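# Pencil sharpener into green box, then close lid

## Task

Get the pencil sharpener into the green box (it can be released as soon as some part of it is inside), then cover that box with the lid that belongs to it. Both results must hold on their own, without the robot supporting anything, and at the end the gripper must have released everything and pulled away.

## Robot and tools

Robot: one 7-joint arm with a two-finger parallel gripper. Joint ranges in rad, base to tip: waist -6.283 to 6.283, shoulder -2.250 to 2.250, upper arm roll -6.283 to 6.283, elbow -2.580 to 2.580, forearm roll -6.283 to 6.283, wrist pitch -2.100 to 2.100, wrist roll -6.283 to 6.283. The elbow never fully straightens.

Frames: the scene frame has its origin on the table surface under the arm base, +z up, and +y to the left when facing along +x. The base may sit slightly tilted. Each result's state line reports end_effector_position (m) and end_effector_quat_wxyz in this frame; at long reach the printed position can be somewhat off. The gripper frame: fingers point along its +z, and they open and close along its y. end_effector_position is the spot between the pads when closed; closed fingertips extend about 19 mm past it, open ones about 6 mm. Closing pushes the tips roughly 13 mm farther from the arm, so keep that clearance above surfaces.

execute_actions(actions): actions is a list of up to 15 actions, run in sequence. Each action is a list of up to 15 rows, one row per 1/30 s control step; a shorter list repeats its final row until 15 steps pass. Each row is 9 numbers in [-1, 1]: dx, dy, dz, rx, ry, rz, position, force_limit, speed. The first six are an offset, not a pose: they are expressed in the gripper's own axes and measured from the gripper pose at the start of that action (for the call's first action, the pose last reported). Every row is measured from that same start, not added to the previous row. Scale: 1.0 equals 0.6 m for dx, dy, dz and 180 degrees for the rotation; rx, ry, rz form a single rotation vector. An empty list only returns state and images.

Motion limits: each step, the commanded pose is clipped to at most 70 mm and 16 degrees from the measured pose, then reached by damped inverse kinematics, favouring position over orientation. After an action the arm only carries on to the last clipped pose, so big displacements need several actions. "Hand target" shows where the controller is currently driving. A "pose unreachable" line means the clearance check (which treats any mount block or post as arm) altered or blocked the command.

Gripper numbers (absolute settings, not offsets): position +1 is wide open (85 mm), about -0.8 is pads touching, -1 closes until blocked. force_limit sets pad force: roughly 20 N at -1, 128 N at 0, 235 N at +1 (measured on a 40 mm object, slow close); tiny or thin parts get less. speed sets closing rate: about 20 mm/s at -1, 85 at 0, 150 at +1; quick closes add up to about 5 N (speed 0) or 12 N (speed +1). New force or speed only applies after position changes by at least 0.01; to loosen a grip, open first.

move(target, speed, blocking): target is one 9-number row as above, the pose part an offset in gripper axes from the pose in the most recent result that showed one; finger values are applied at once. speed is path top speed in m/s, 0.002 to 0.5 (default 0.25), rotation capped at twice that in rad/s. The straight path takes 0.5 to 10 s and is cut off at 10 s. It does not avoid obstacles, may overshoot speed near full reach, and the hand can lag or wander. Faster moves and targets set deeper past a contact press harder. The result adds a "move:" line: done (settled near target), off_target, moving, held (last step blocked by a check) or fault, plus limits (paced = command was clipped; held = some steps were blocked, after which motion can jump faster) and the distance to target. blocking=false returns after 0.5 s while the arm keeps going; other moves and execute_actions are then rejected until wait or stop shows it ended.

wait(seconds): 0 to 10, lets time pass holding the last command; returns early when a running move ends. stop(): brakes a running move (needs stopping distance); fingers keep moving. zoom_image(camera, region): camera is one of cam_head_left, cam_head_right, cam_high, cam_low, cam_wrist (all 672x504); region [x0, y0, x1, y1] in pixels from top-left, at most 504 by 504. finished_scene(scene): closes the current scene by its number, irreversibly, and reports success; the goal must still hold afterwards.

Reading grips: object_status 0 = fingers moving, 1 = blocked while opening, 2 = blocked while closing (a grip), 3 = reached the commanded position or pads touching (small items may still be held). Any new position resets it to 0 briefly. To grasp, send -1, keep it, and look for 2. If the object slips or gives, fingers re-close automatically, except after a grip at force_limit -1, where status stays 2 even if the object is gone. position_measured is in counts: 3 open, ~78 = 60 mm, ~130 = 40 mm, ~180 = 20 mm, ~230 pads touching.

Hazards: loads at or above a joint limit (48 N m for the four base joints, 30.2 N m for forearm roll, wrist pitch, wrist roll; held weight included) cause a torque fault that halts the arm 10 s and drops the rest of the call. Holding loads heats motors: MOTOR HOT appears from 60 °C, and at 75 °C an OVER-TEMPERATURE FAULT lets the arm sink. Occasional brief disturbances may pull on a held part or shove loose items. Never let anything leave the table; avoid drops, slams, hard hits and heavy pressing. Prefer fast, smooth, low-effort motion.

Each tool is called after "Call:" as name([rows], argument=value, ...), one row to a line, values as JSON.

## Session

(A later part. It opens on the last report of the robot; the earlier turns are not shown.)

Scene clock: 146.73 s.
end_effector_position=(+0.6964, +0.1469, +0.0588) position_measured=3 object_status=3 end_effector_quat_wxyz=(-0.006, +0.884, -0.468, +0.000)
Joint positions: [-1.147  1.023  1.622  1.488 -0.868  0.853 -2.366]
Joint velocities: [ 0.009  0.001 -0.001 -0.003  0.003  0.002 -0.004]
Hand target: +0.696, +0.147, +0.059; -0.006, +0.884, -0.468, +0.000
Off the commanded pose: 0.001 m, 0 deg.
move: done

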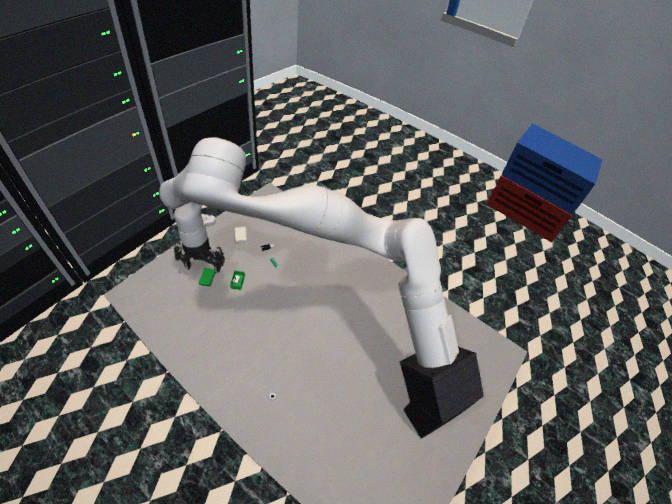

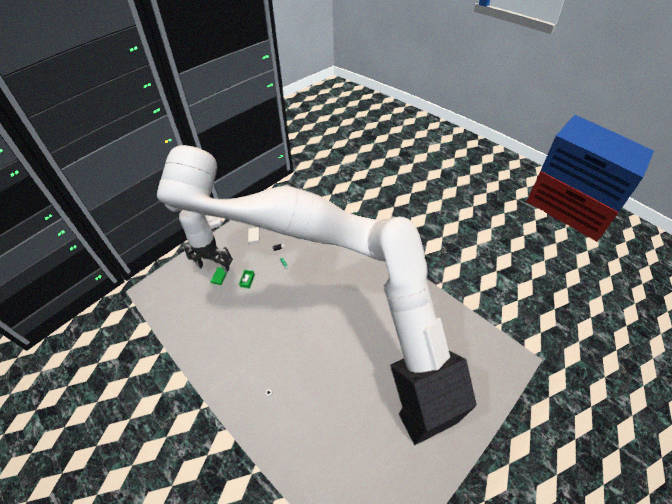

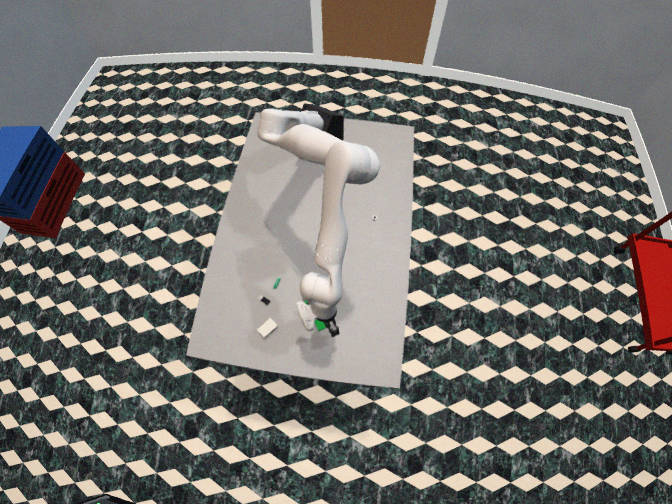

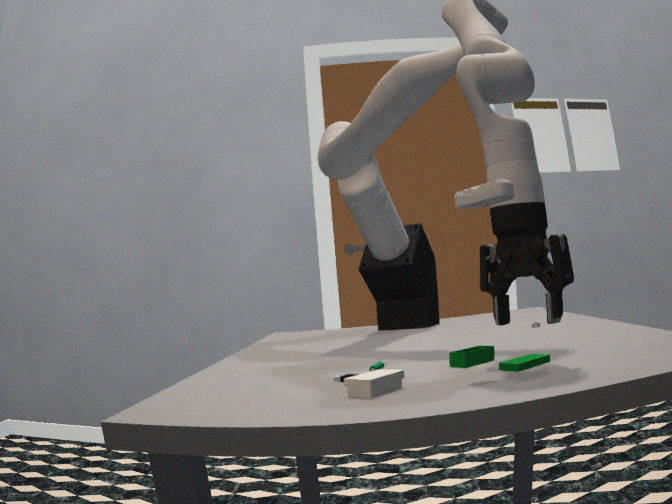

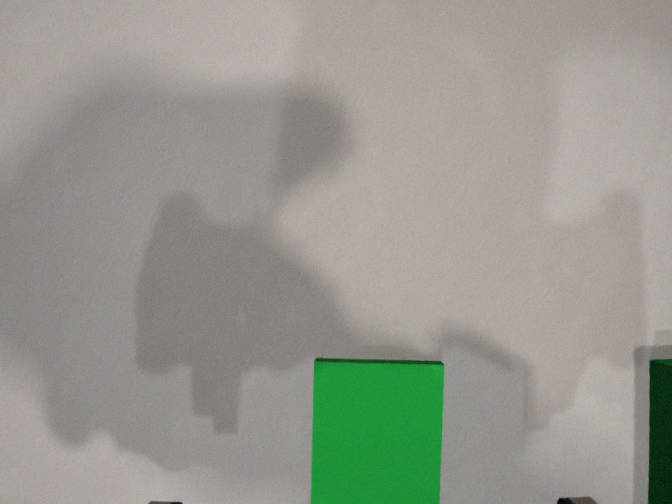

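Call:
move(target=[0,0.008,0.064,0,0,0,1,0,0], speed=0.05)

Call:
execute_actions([
  [[0,0,0,0,0,0,-1,-0.6,0]],
  [[0,0,0,0,0,0,-1,-0.6,0]],
  [[0,0,0,0,0,0,-1,-0.6,0]],
])

Call:
move(target=[0,0,-0.06,0,0,0,-1,-0.6,0], speed=0.08)

Call:
move(target=[0,0.168,0,0,0,0,-1,-0.6,0], speed=0.1)

Scene clock: 154.30 s.
end_effector_position=(+0.6926, +0.1447, +0.0205) position_measured=3 object_status=3 end_effector_quat_wxyz=(-0.006, +0.884, -0.467, +0.000)
Joint positions: [-1.083  1.047  1.556  1.494 -0.916  0.786 -2.33 ]
Joint velocities: [ 0.003 -0.     0.002 -0.002  0.    -0.001  0.001]
Hand target: +0.693, +0.145, +0.020; -0.006, +0.884, -0.468, +0.000
Off the commanded pose: 0.000 m, 0 deg.
move: done

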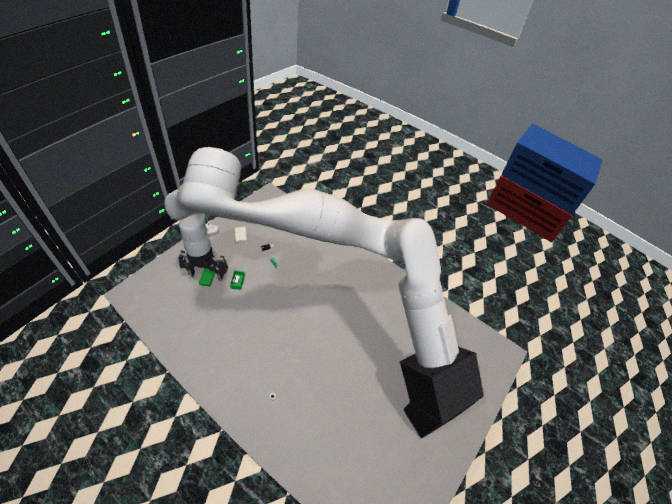

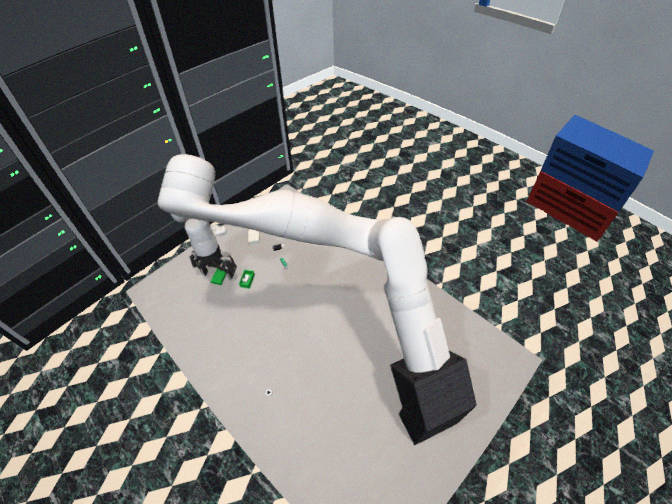

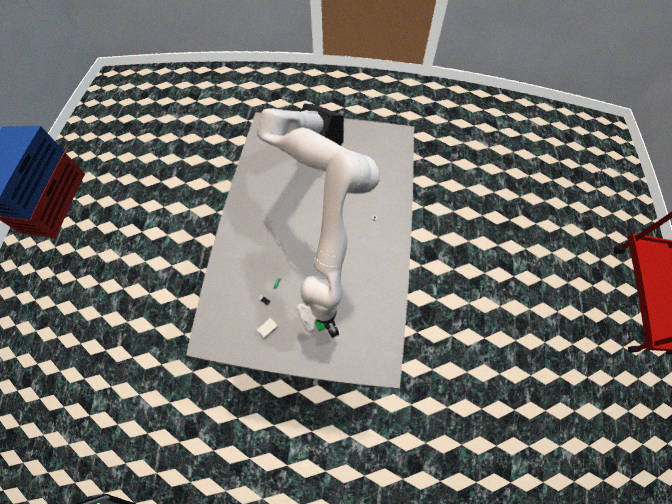

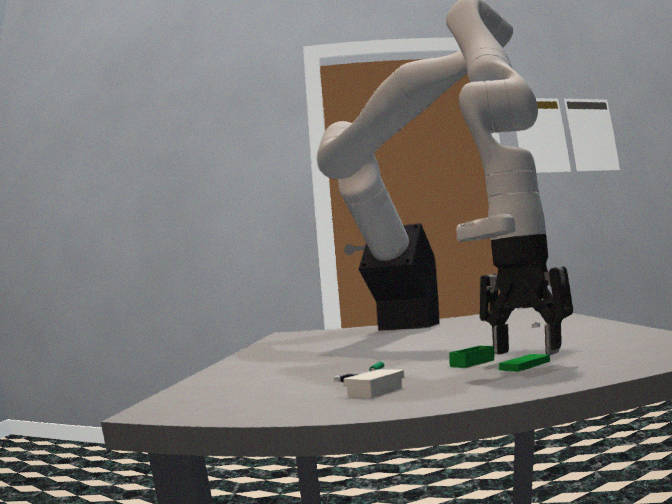

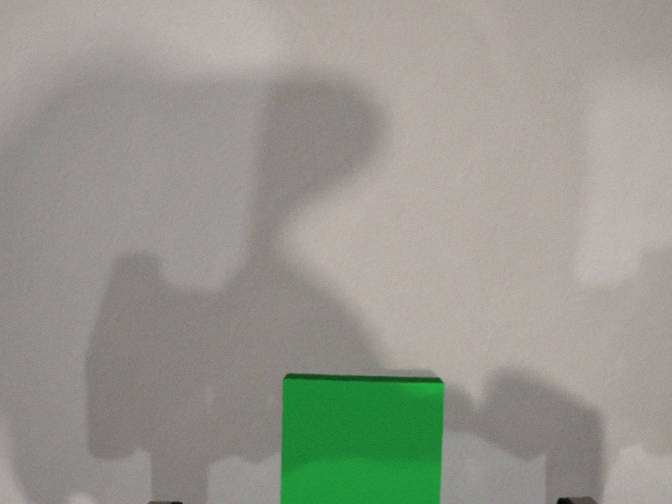

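Scene clock: 155.80 s.
end_effector_position=(+0.6928, +0.1448, +0.0208) position_measured=142 object_status=2 end_effector_quat_wxyz=(-0.006, +0.884, -0.467, +0.000)
Joint positions: [-1.083  1.047  1.556  1.494 -0.916  0.786 -2.33 ]
Joint velocities: [-0.     0.     0.001  0.001  0.     0.     0.001]
Hand target: +0.693, +0.145, +0.021; -0.006, +0.884, -0.467, +0.000
Off the commanded pose: 0.000 m, 0 deg.

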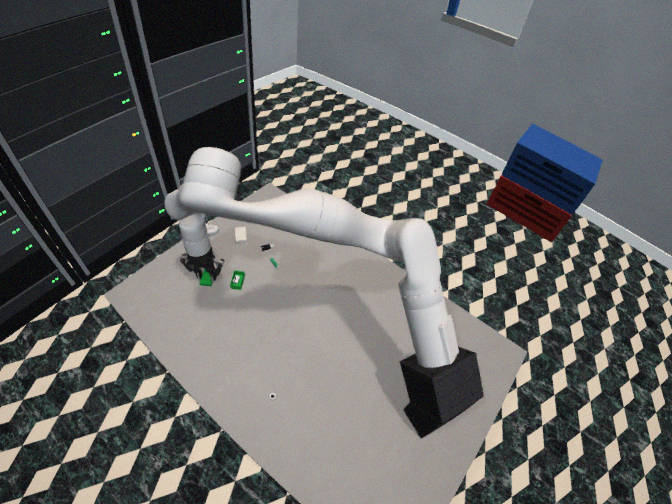

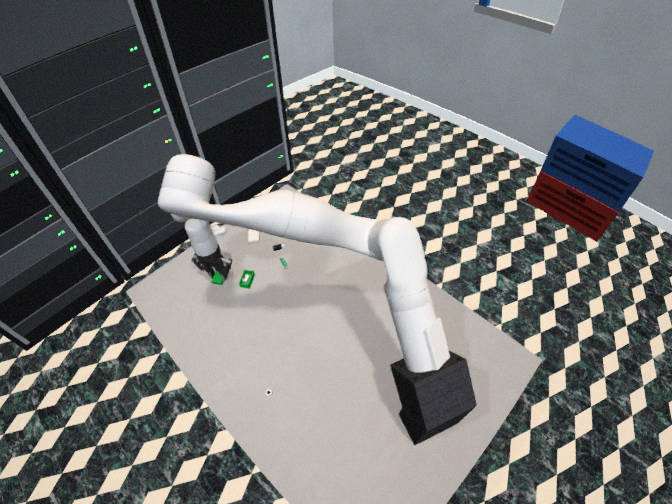

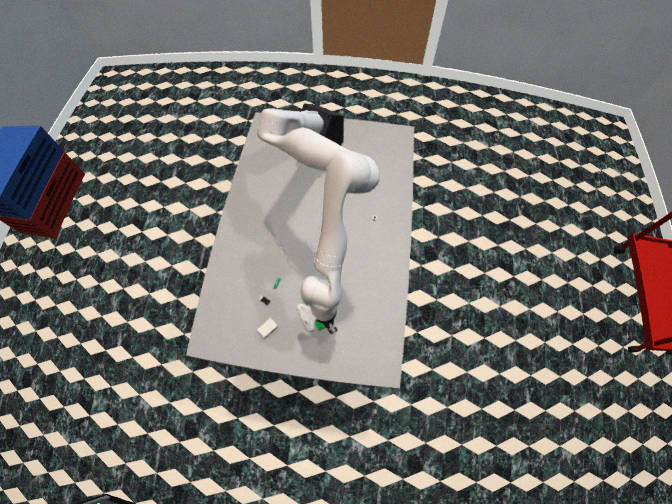

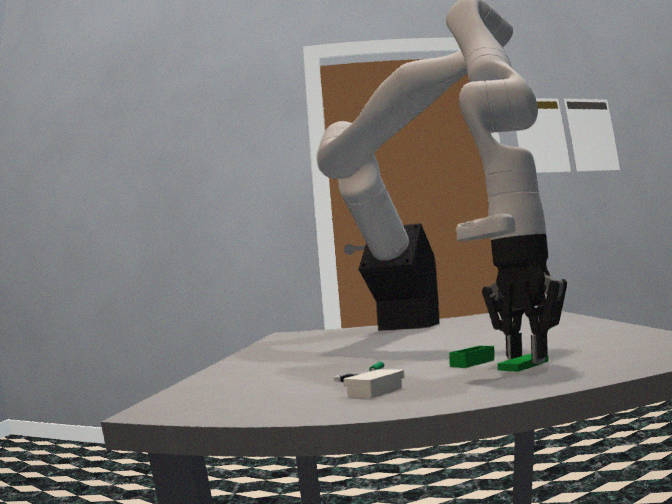

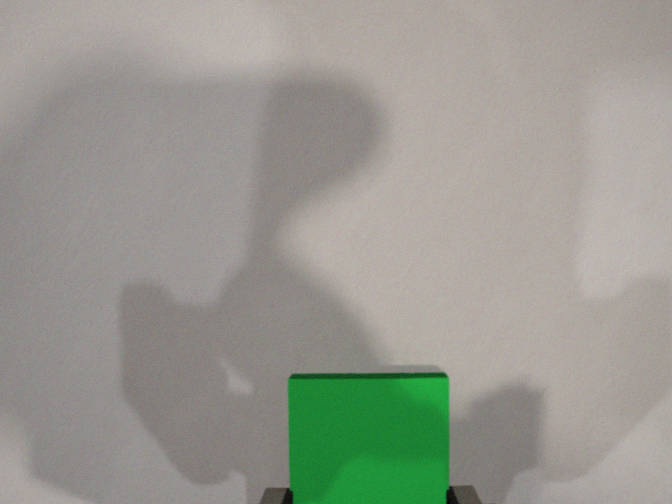

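Scene clock: 156.57 s.
end_effector_position=(+0.6927, +0.1441, +0.0567) position_measured=142 object_status=2 end_effector_quat_wxyz=(-0.006, +0.884, -0.468, +0.000)
Joint positions: [-1.151  1.02   1.618  1.507 -0.873  0.837 -2.354]
Joint velocities: [-0.006  0.    -0.001  0.001 -0.001  0.001  0.001]
Hand target: +0.693, +0.144, +0.057; -0.006, +0.884, -0.467, +0.000
Off the commanded pose: 0.000 m, 0 deg.
move: done

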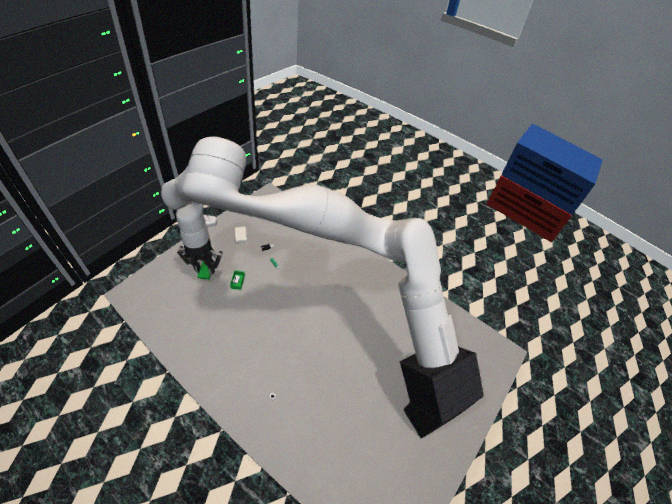

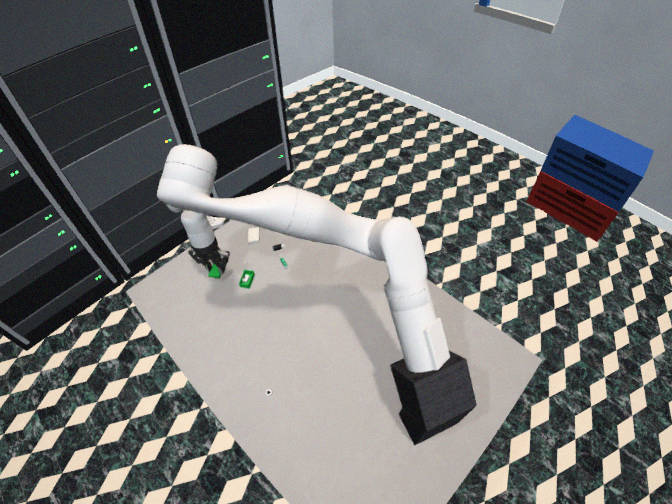

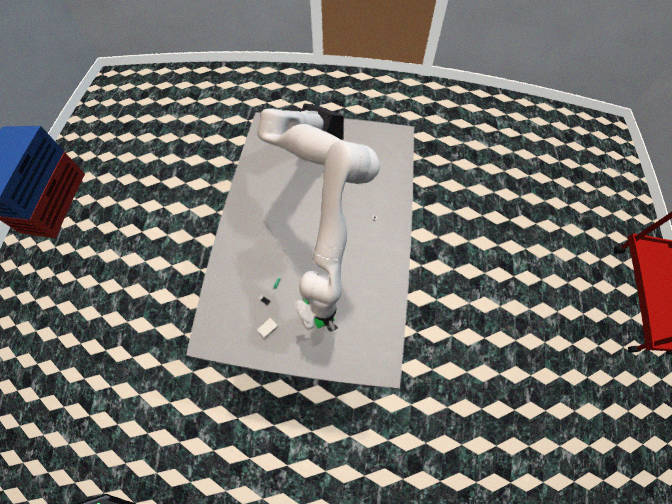

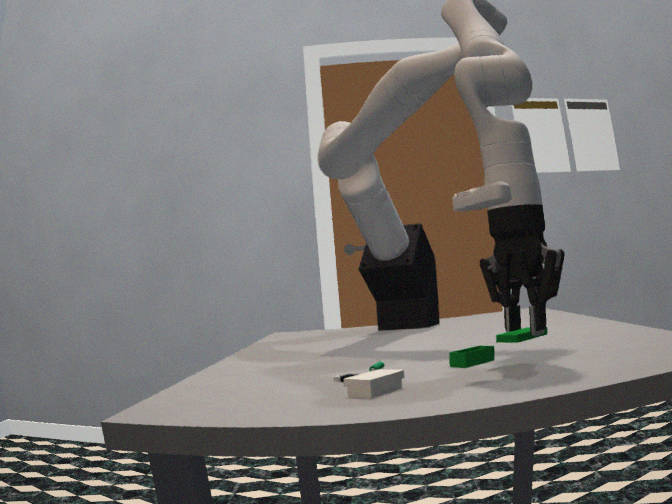

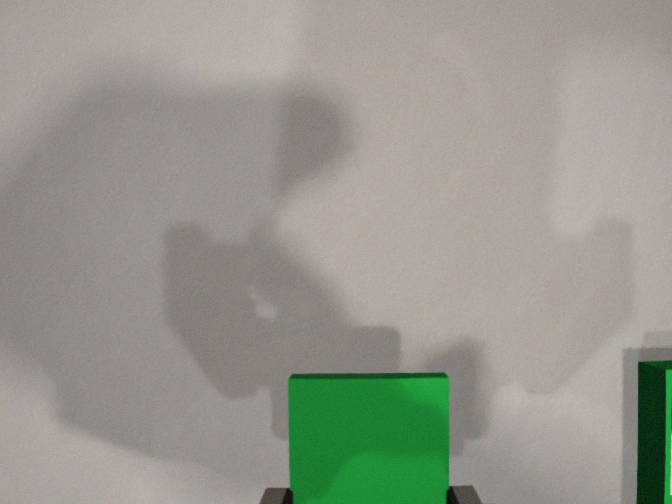

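Scene clock: 157.93 s.
end_effector_position=(+0.6096, +0.0866, +0.0555) position_measured=142 object_status=2 end_effector_quat_wxyz=(-0.005, +0.884, -0.468, +0.001)
Joint positions: [-1.278  0.912  1.595  1.882 -0.947  0.582 -2.127]
Joint velocities: [-0.005 -0.005 -0.001  0.003 -0.003 -0.002  0.003]
Hand target: +0.610, +0.087, +0.056; -0.006, +0.884, -0.468, +0.001
Off the commanded pose: 0.001 m, 0 deg.
move: done

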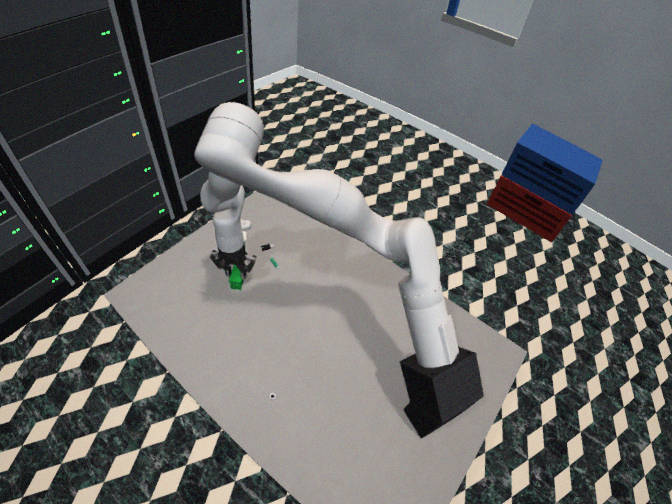

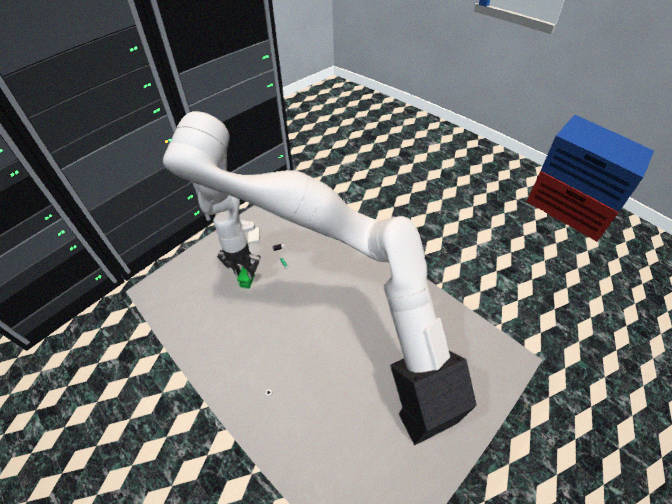

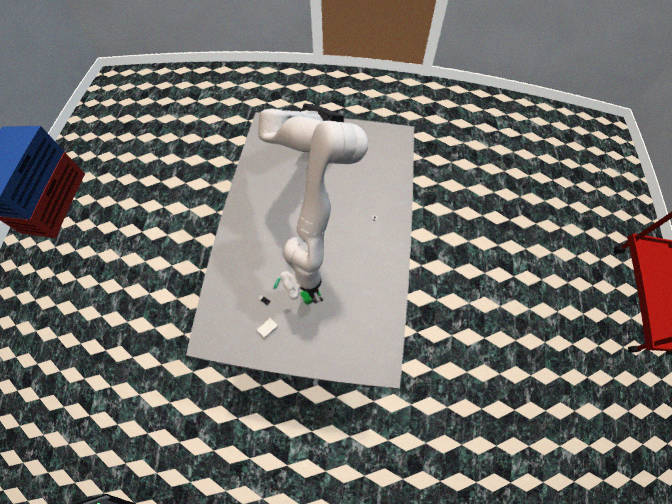

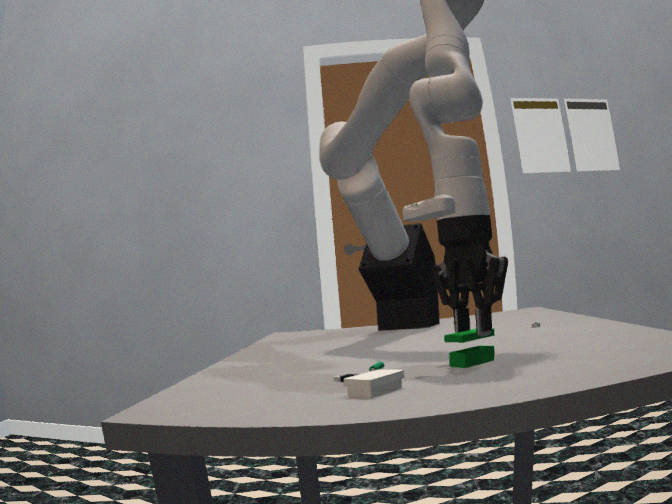

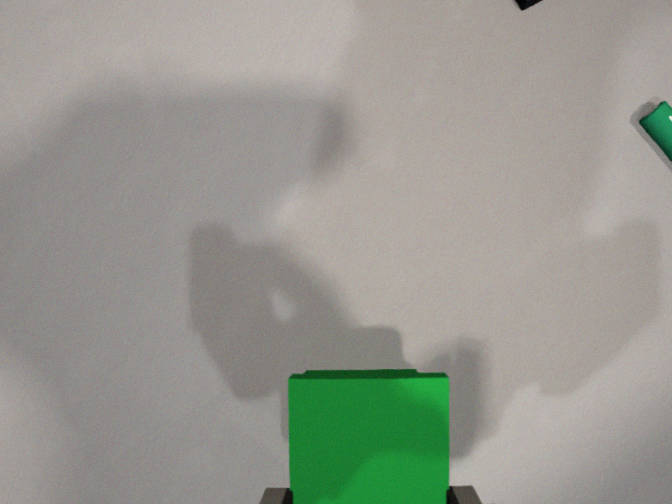

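Call:
move(target=[0,0,0.042,0,0,0,-1,-0.6,0], speed=0.03)

Call:
zoom_image(camera="cam_low", region=[400, 290, 560, 390])

Scene clock: 167.00 s.
end_effector_position=(+0.6115, +0.0874, +0.0364) position_measured=142 object_status=2 end_effector_quat_wxyz=(-0.010, +0.883, -0.469, +0.001)
Joint positions: [-1.226  0.908  1.534  1.877 -0.988  0.537 -2.091]
Joint velocities: [ 0.001 -0.003 -0.001  0.003 -0.006  0.001  0.007]
Hand target: +0.610, +0.087, +0.030; -0.005, +0.884, -0.468, +0.001
Off the commanded pose: 0.006 m, 0 deg.
move: off_target

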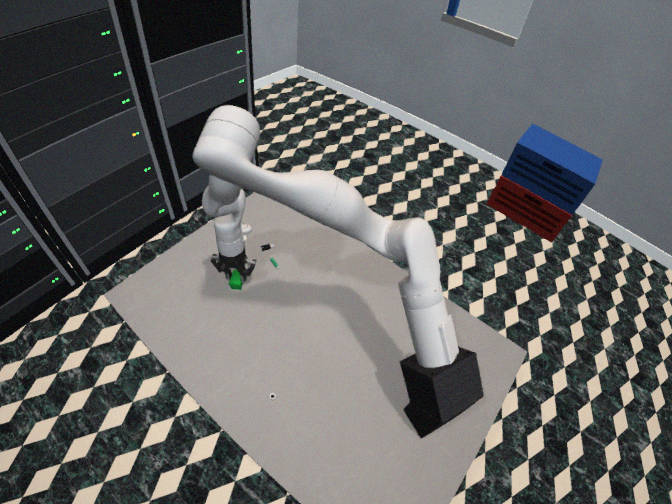

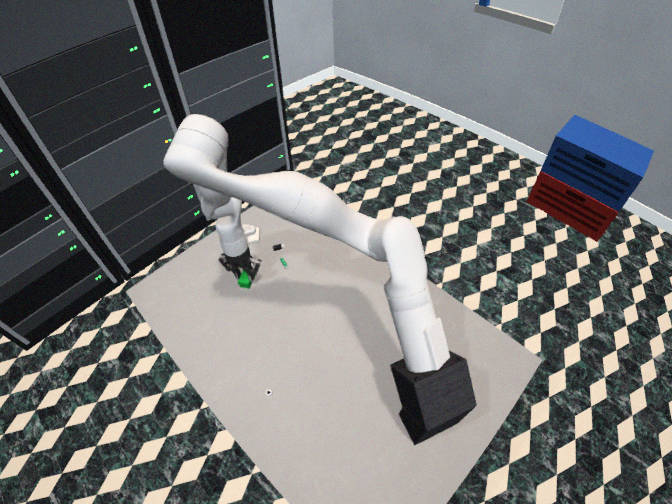

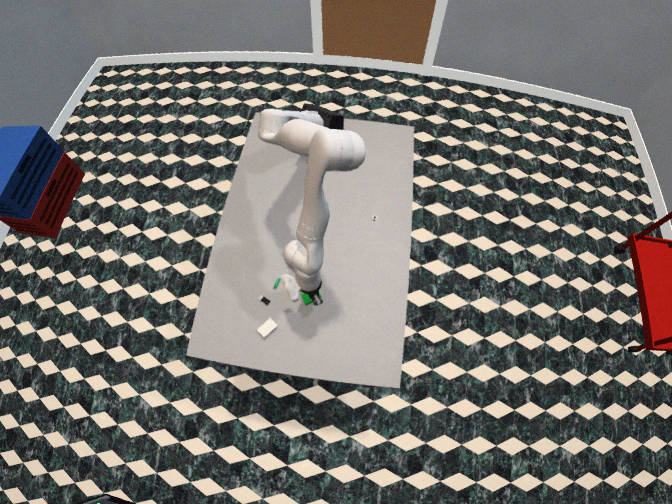

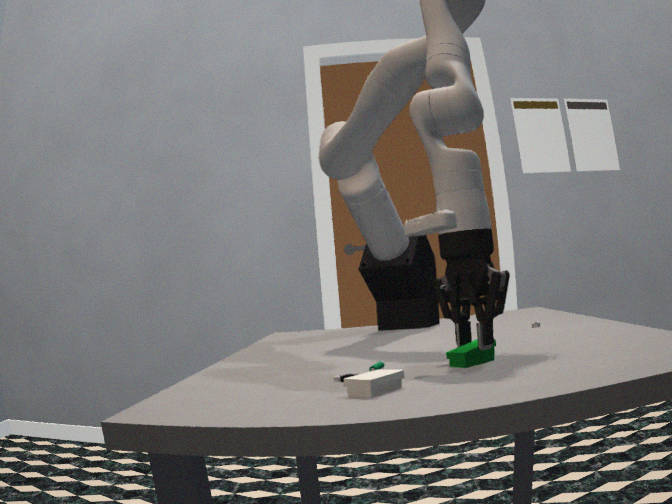

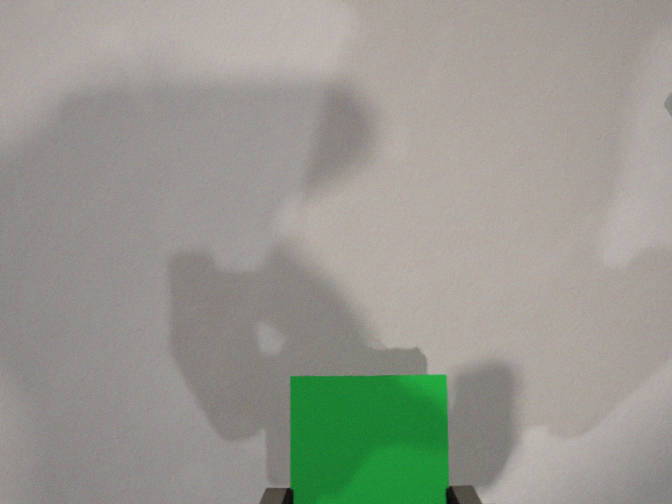

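Region (400, 290, 560, 390) of cam_low's 672x504 image, scaled by 3.150, with more detail than that image has; it fills the top 315 rows of this view, and the rest is white.

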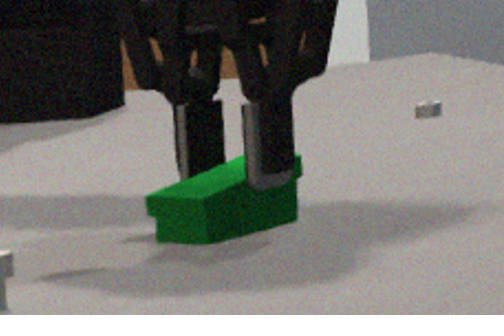

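Call:
execute_actions([
  [[0,0,-0.004,0,0,0,-1,-0.6,0]],
  [[-0.006,0,-0.004,0,0,0,-1,-0.6,0]],
  [[-0.006,0,0.003,0,0,0,-1,-0.6,0]],
  [[-0.006,0,0.008,0,0,0,-1,-0.6,0]],
  [[-0.006,0,0.010,0,0,0,-1,-0.6,0]],
])

Call:
zoom_image(camera="cam_low", region=[400, 290, 560, 390])

Scene clock: 175.53 s.
end_effector_position=(+0.6058, +0.0971, +0.0322) position_measured=142 object_status=2 end_effector_quat_wxyz=(-0.011, +0.883, -0.470, +0.003)
Joint positions: [-1.233  0.925  1.516  1.886 -1.007  0.516 -2.101]
Joint velocities: [ 0.    -0.002 -0.002 -0.001  0.001 -0.001 -0.001]
Hand target: +0.604, +0.099, +0.029; -0.010, +0.883, -0.469, +0.001
Off the commanded pose: 0.005 m, 0 deg.

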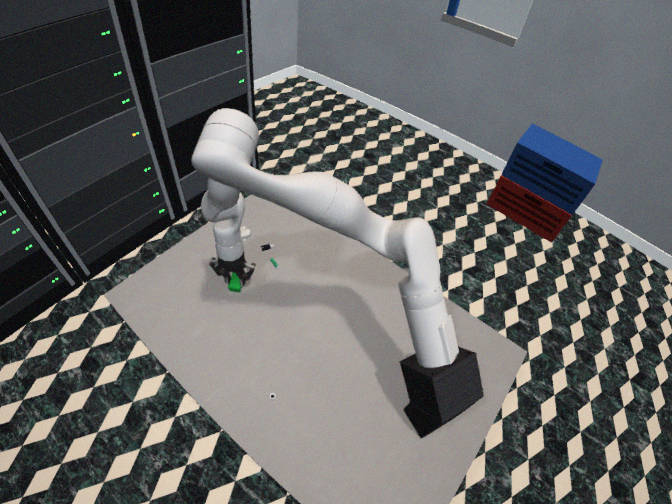

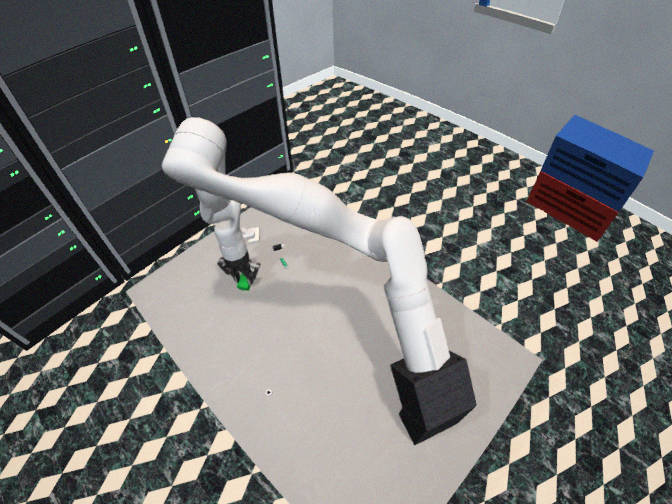

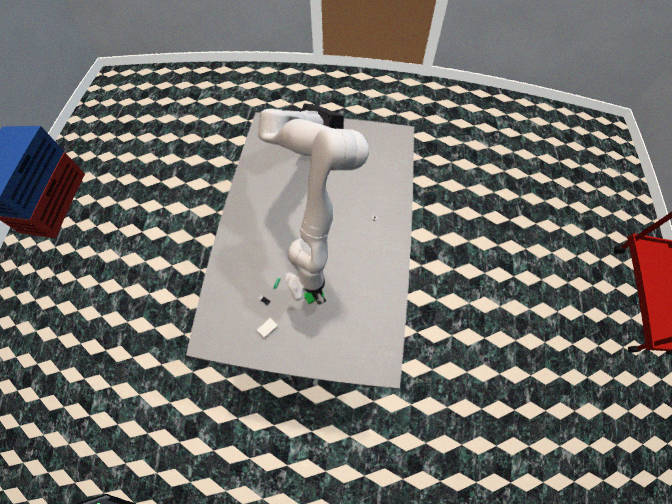

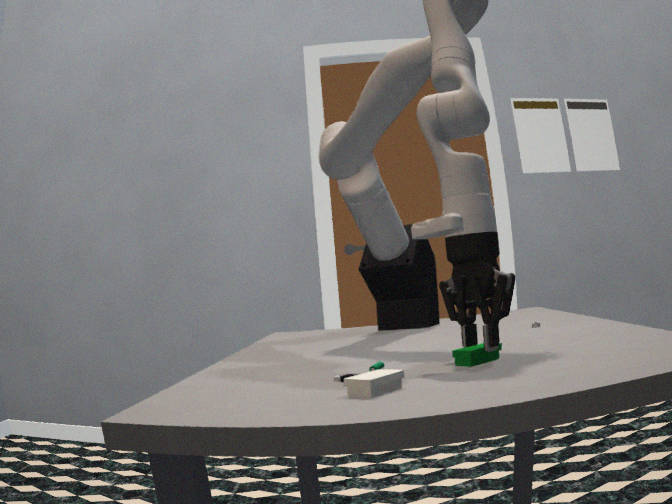

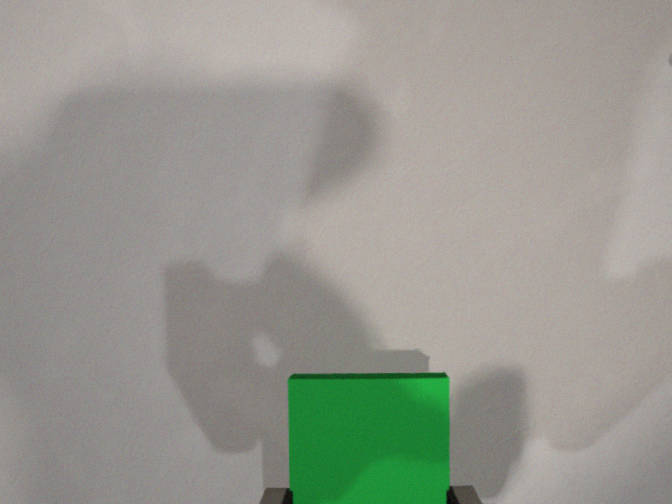

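Region (400, 290, 560, 390) of cam_low's 672x504 image, scaled by 3.150, with more detail than that image has; it fills the top 315 rows of this view, and the rest is white.

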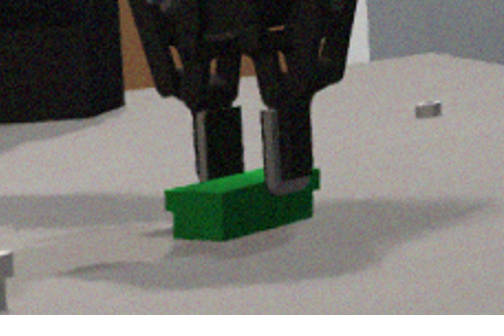

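Call:
execute_actions([
  [[0,0,0,0,0,0,1,0,-0.5]],
  [[0,0,0,0,0,0,1,0,-0.5]],
  [[0,0,0,0,0,0,1,0,-0.5]],
])

Call:
move(target=[0,0,-0.15,0,0,0,1,0,0], speed=0.12)

Call:
zoom_image(camera="cam_low", region=[400, 290, 560, 390])

Scene clock: 182.53 s.
end_effector_position=(+0.6058, +0.0971, +0.0322) position_measured=3 object_status=3 end_effector_quat_wxyz=(-0.011, +0.883, -0.470, +0.003)
Joint positions: [-1.233  0.925  1.515  1.886 -1.006  0.516 -2.101]
Joint velocities: [-0.    -0.    -0.     0.001 -0.    -0.     0.001]
Hand target: +0.606, +0.097, +0.032; -0.011, +0.883, -0.470, +0.003
Off the commanded pose: 0.000 m, 0 deg.

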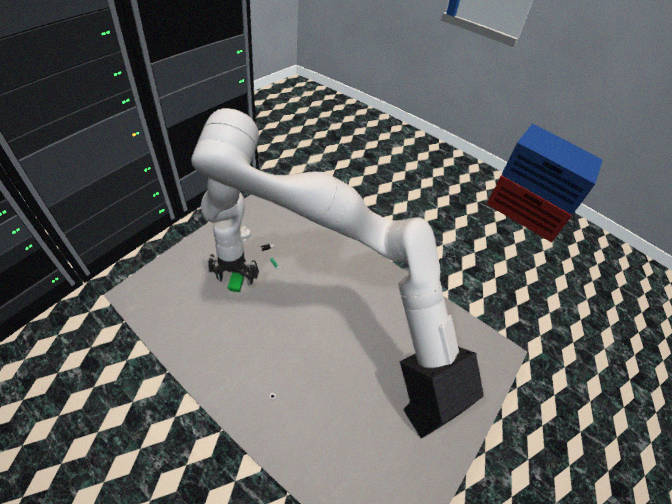

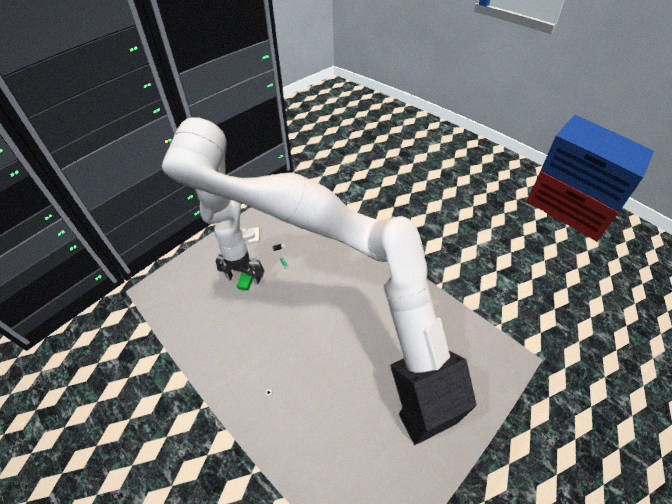

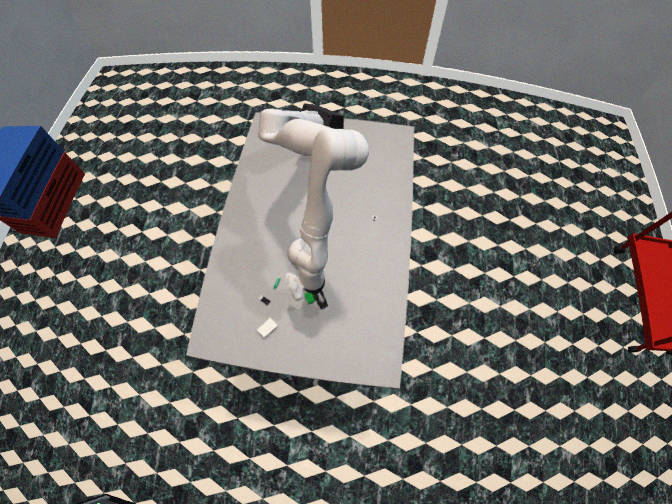

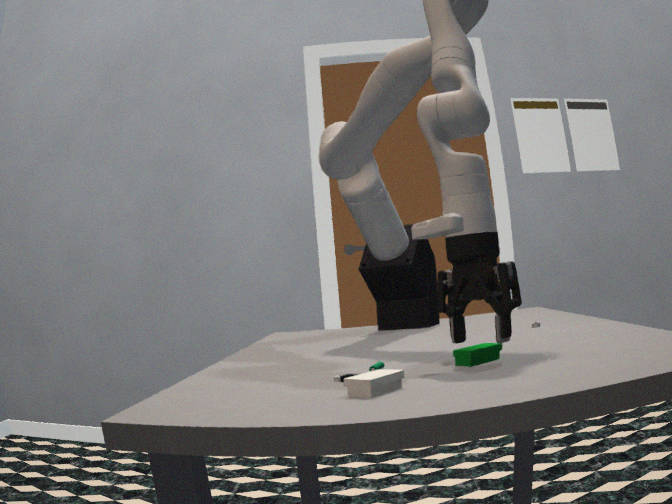

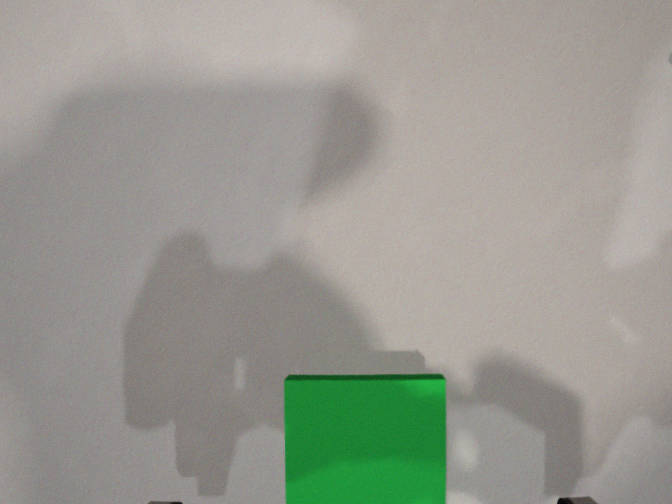

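Scene clock: 183.73 s.
end_effector_position=(+0.6047, +0.0957, +0.1222) position_measured=3 object_status=3 end_effector_quat_wxyz=(-0.011, +0.882, -0.470, +0.003)
Joint positions: [-1.459  0.919  1.776  1.894 -0.849  0.708 -2.224]
Joint velocities: [-0.004  0.001  0.    -0.001 -0.     0.002 -0.001]
Hand target: +0.605, +0.096, +0.122; -0.011, +0.882, -0.470, +0.003
Off the commanded pose: 0.000 m, 0 deg.
move: done

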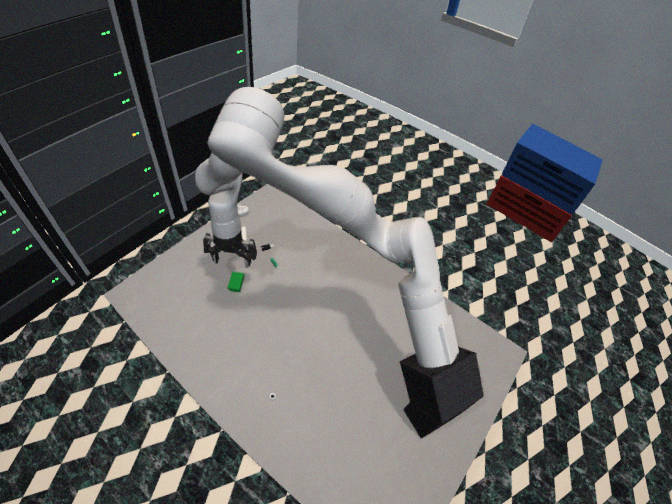

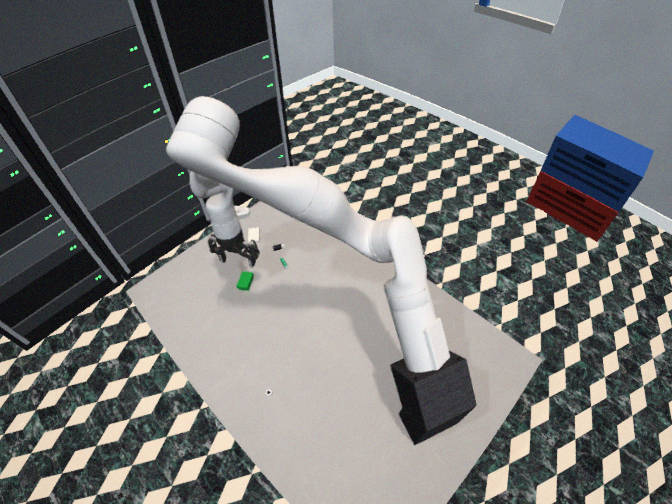

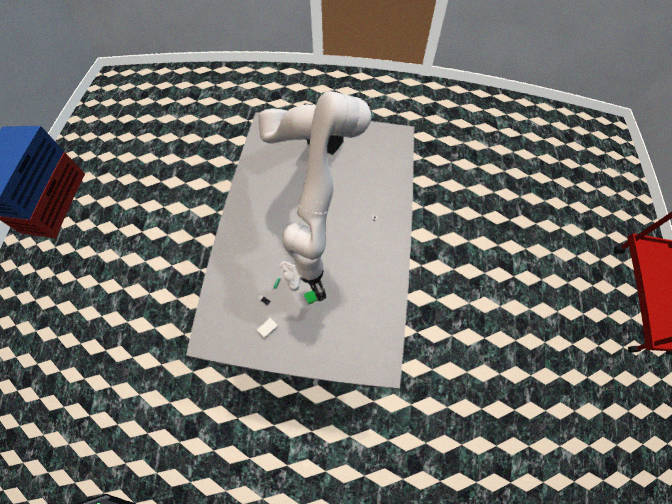

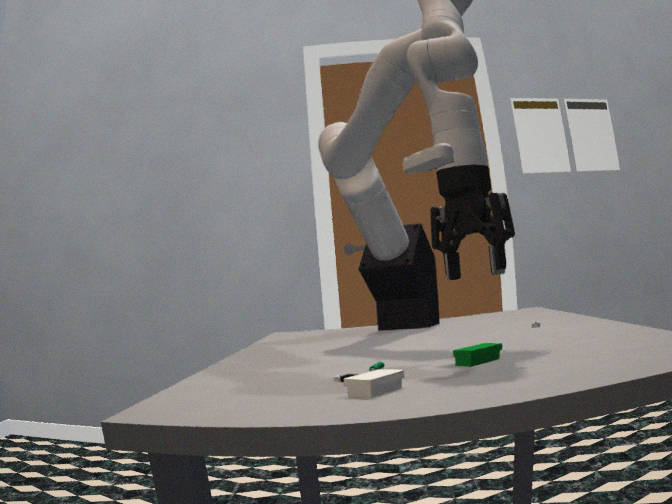

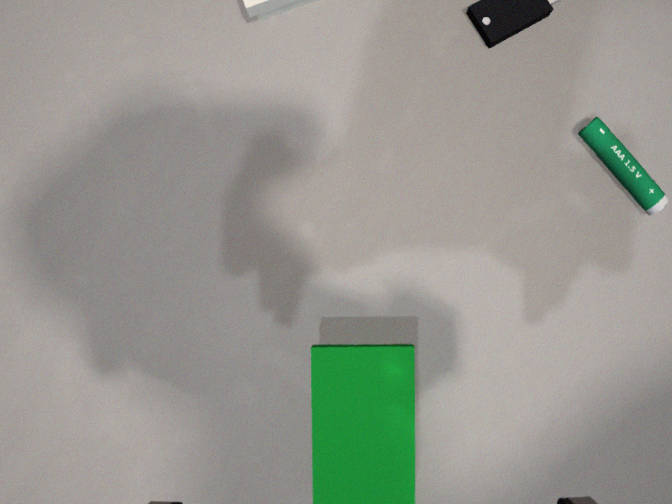

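Region (400, 290, 560, 390) of cam_low's 672x504 image, scaled by 3.150, with more detail than that image has; it fills the top 315 rows of this view, and the rest is white.

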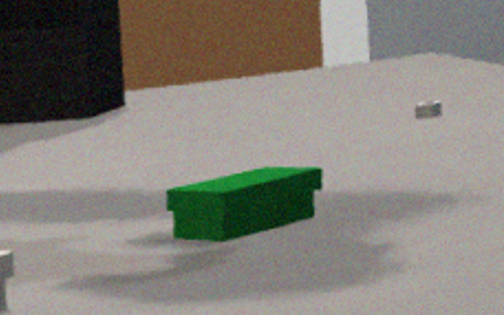

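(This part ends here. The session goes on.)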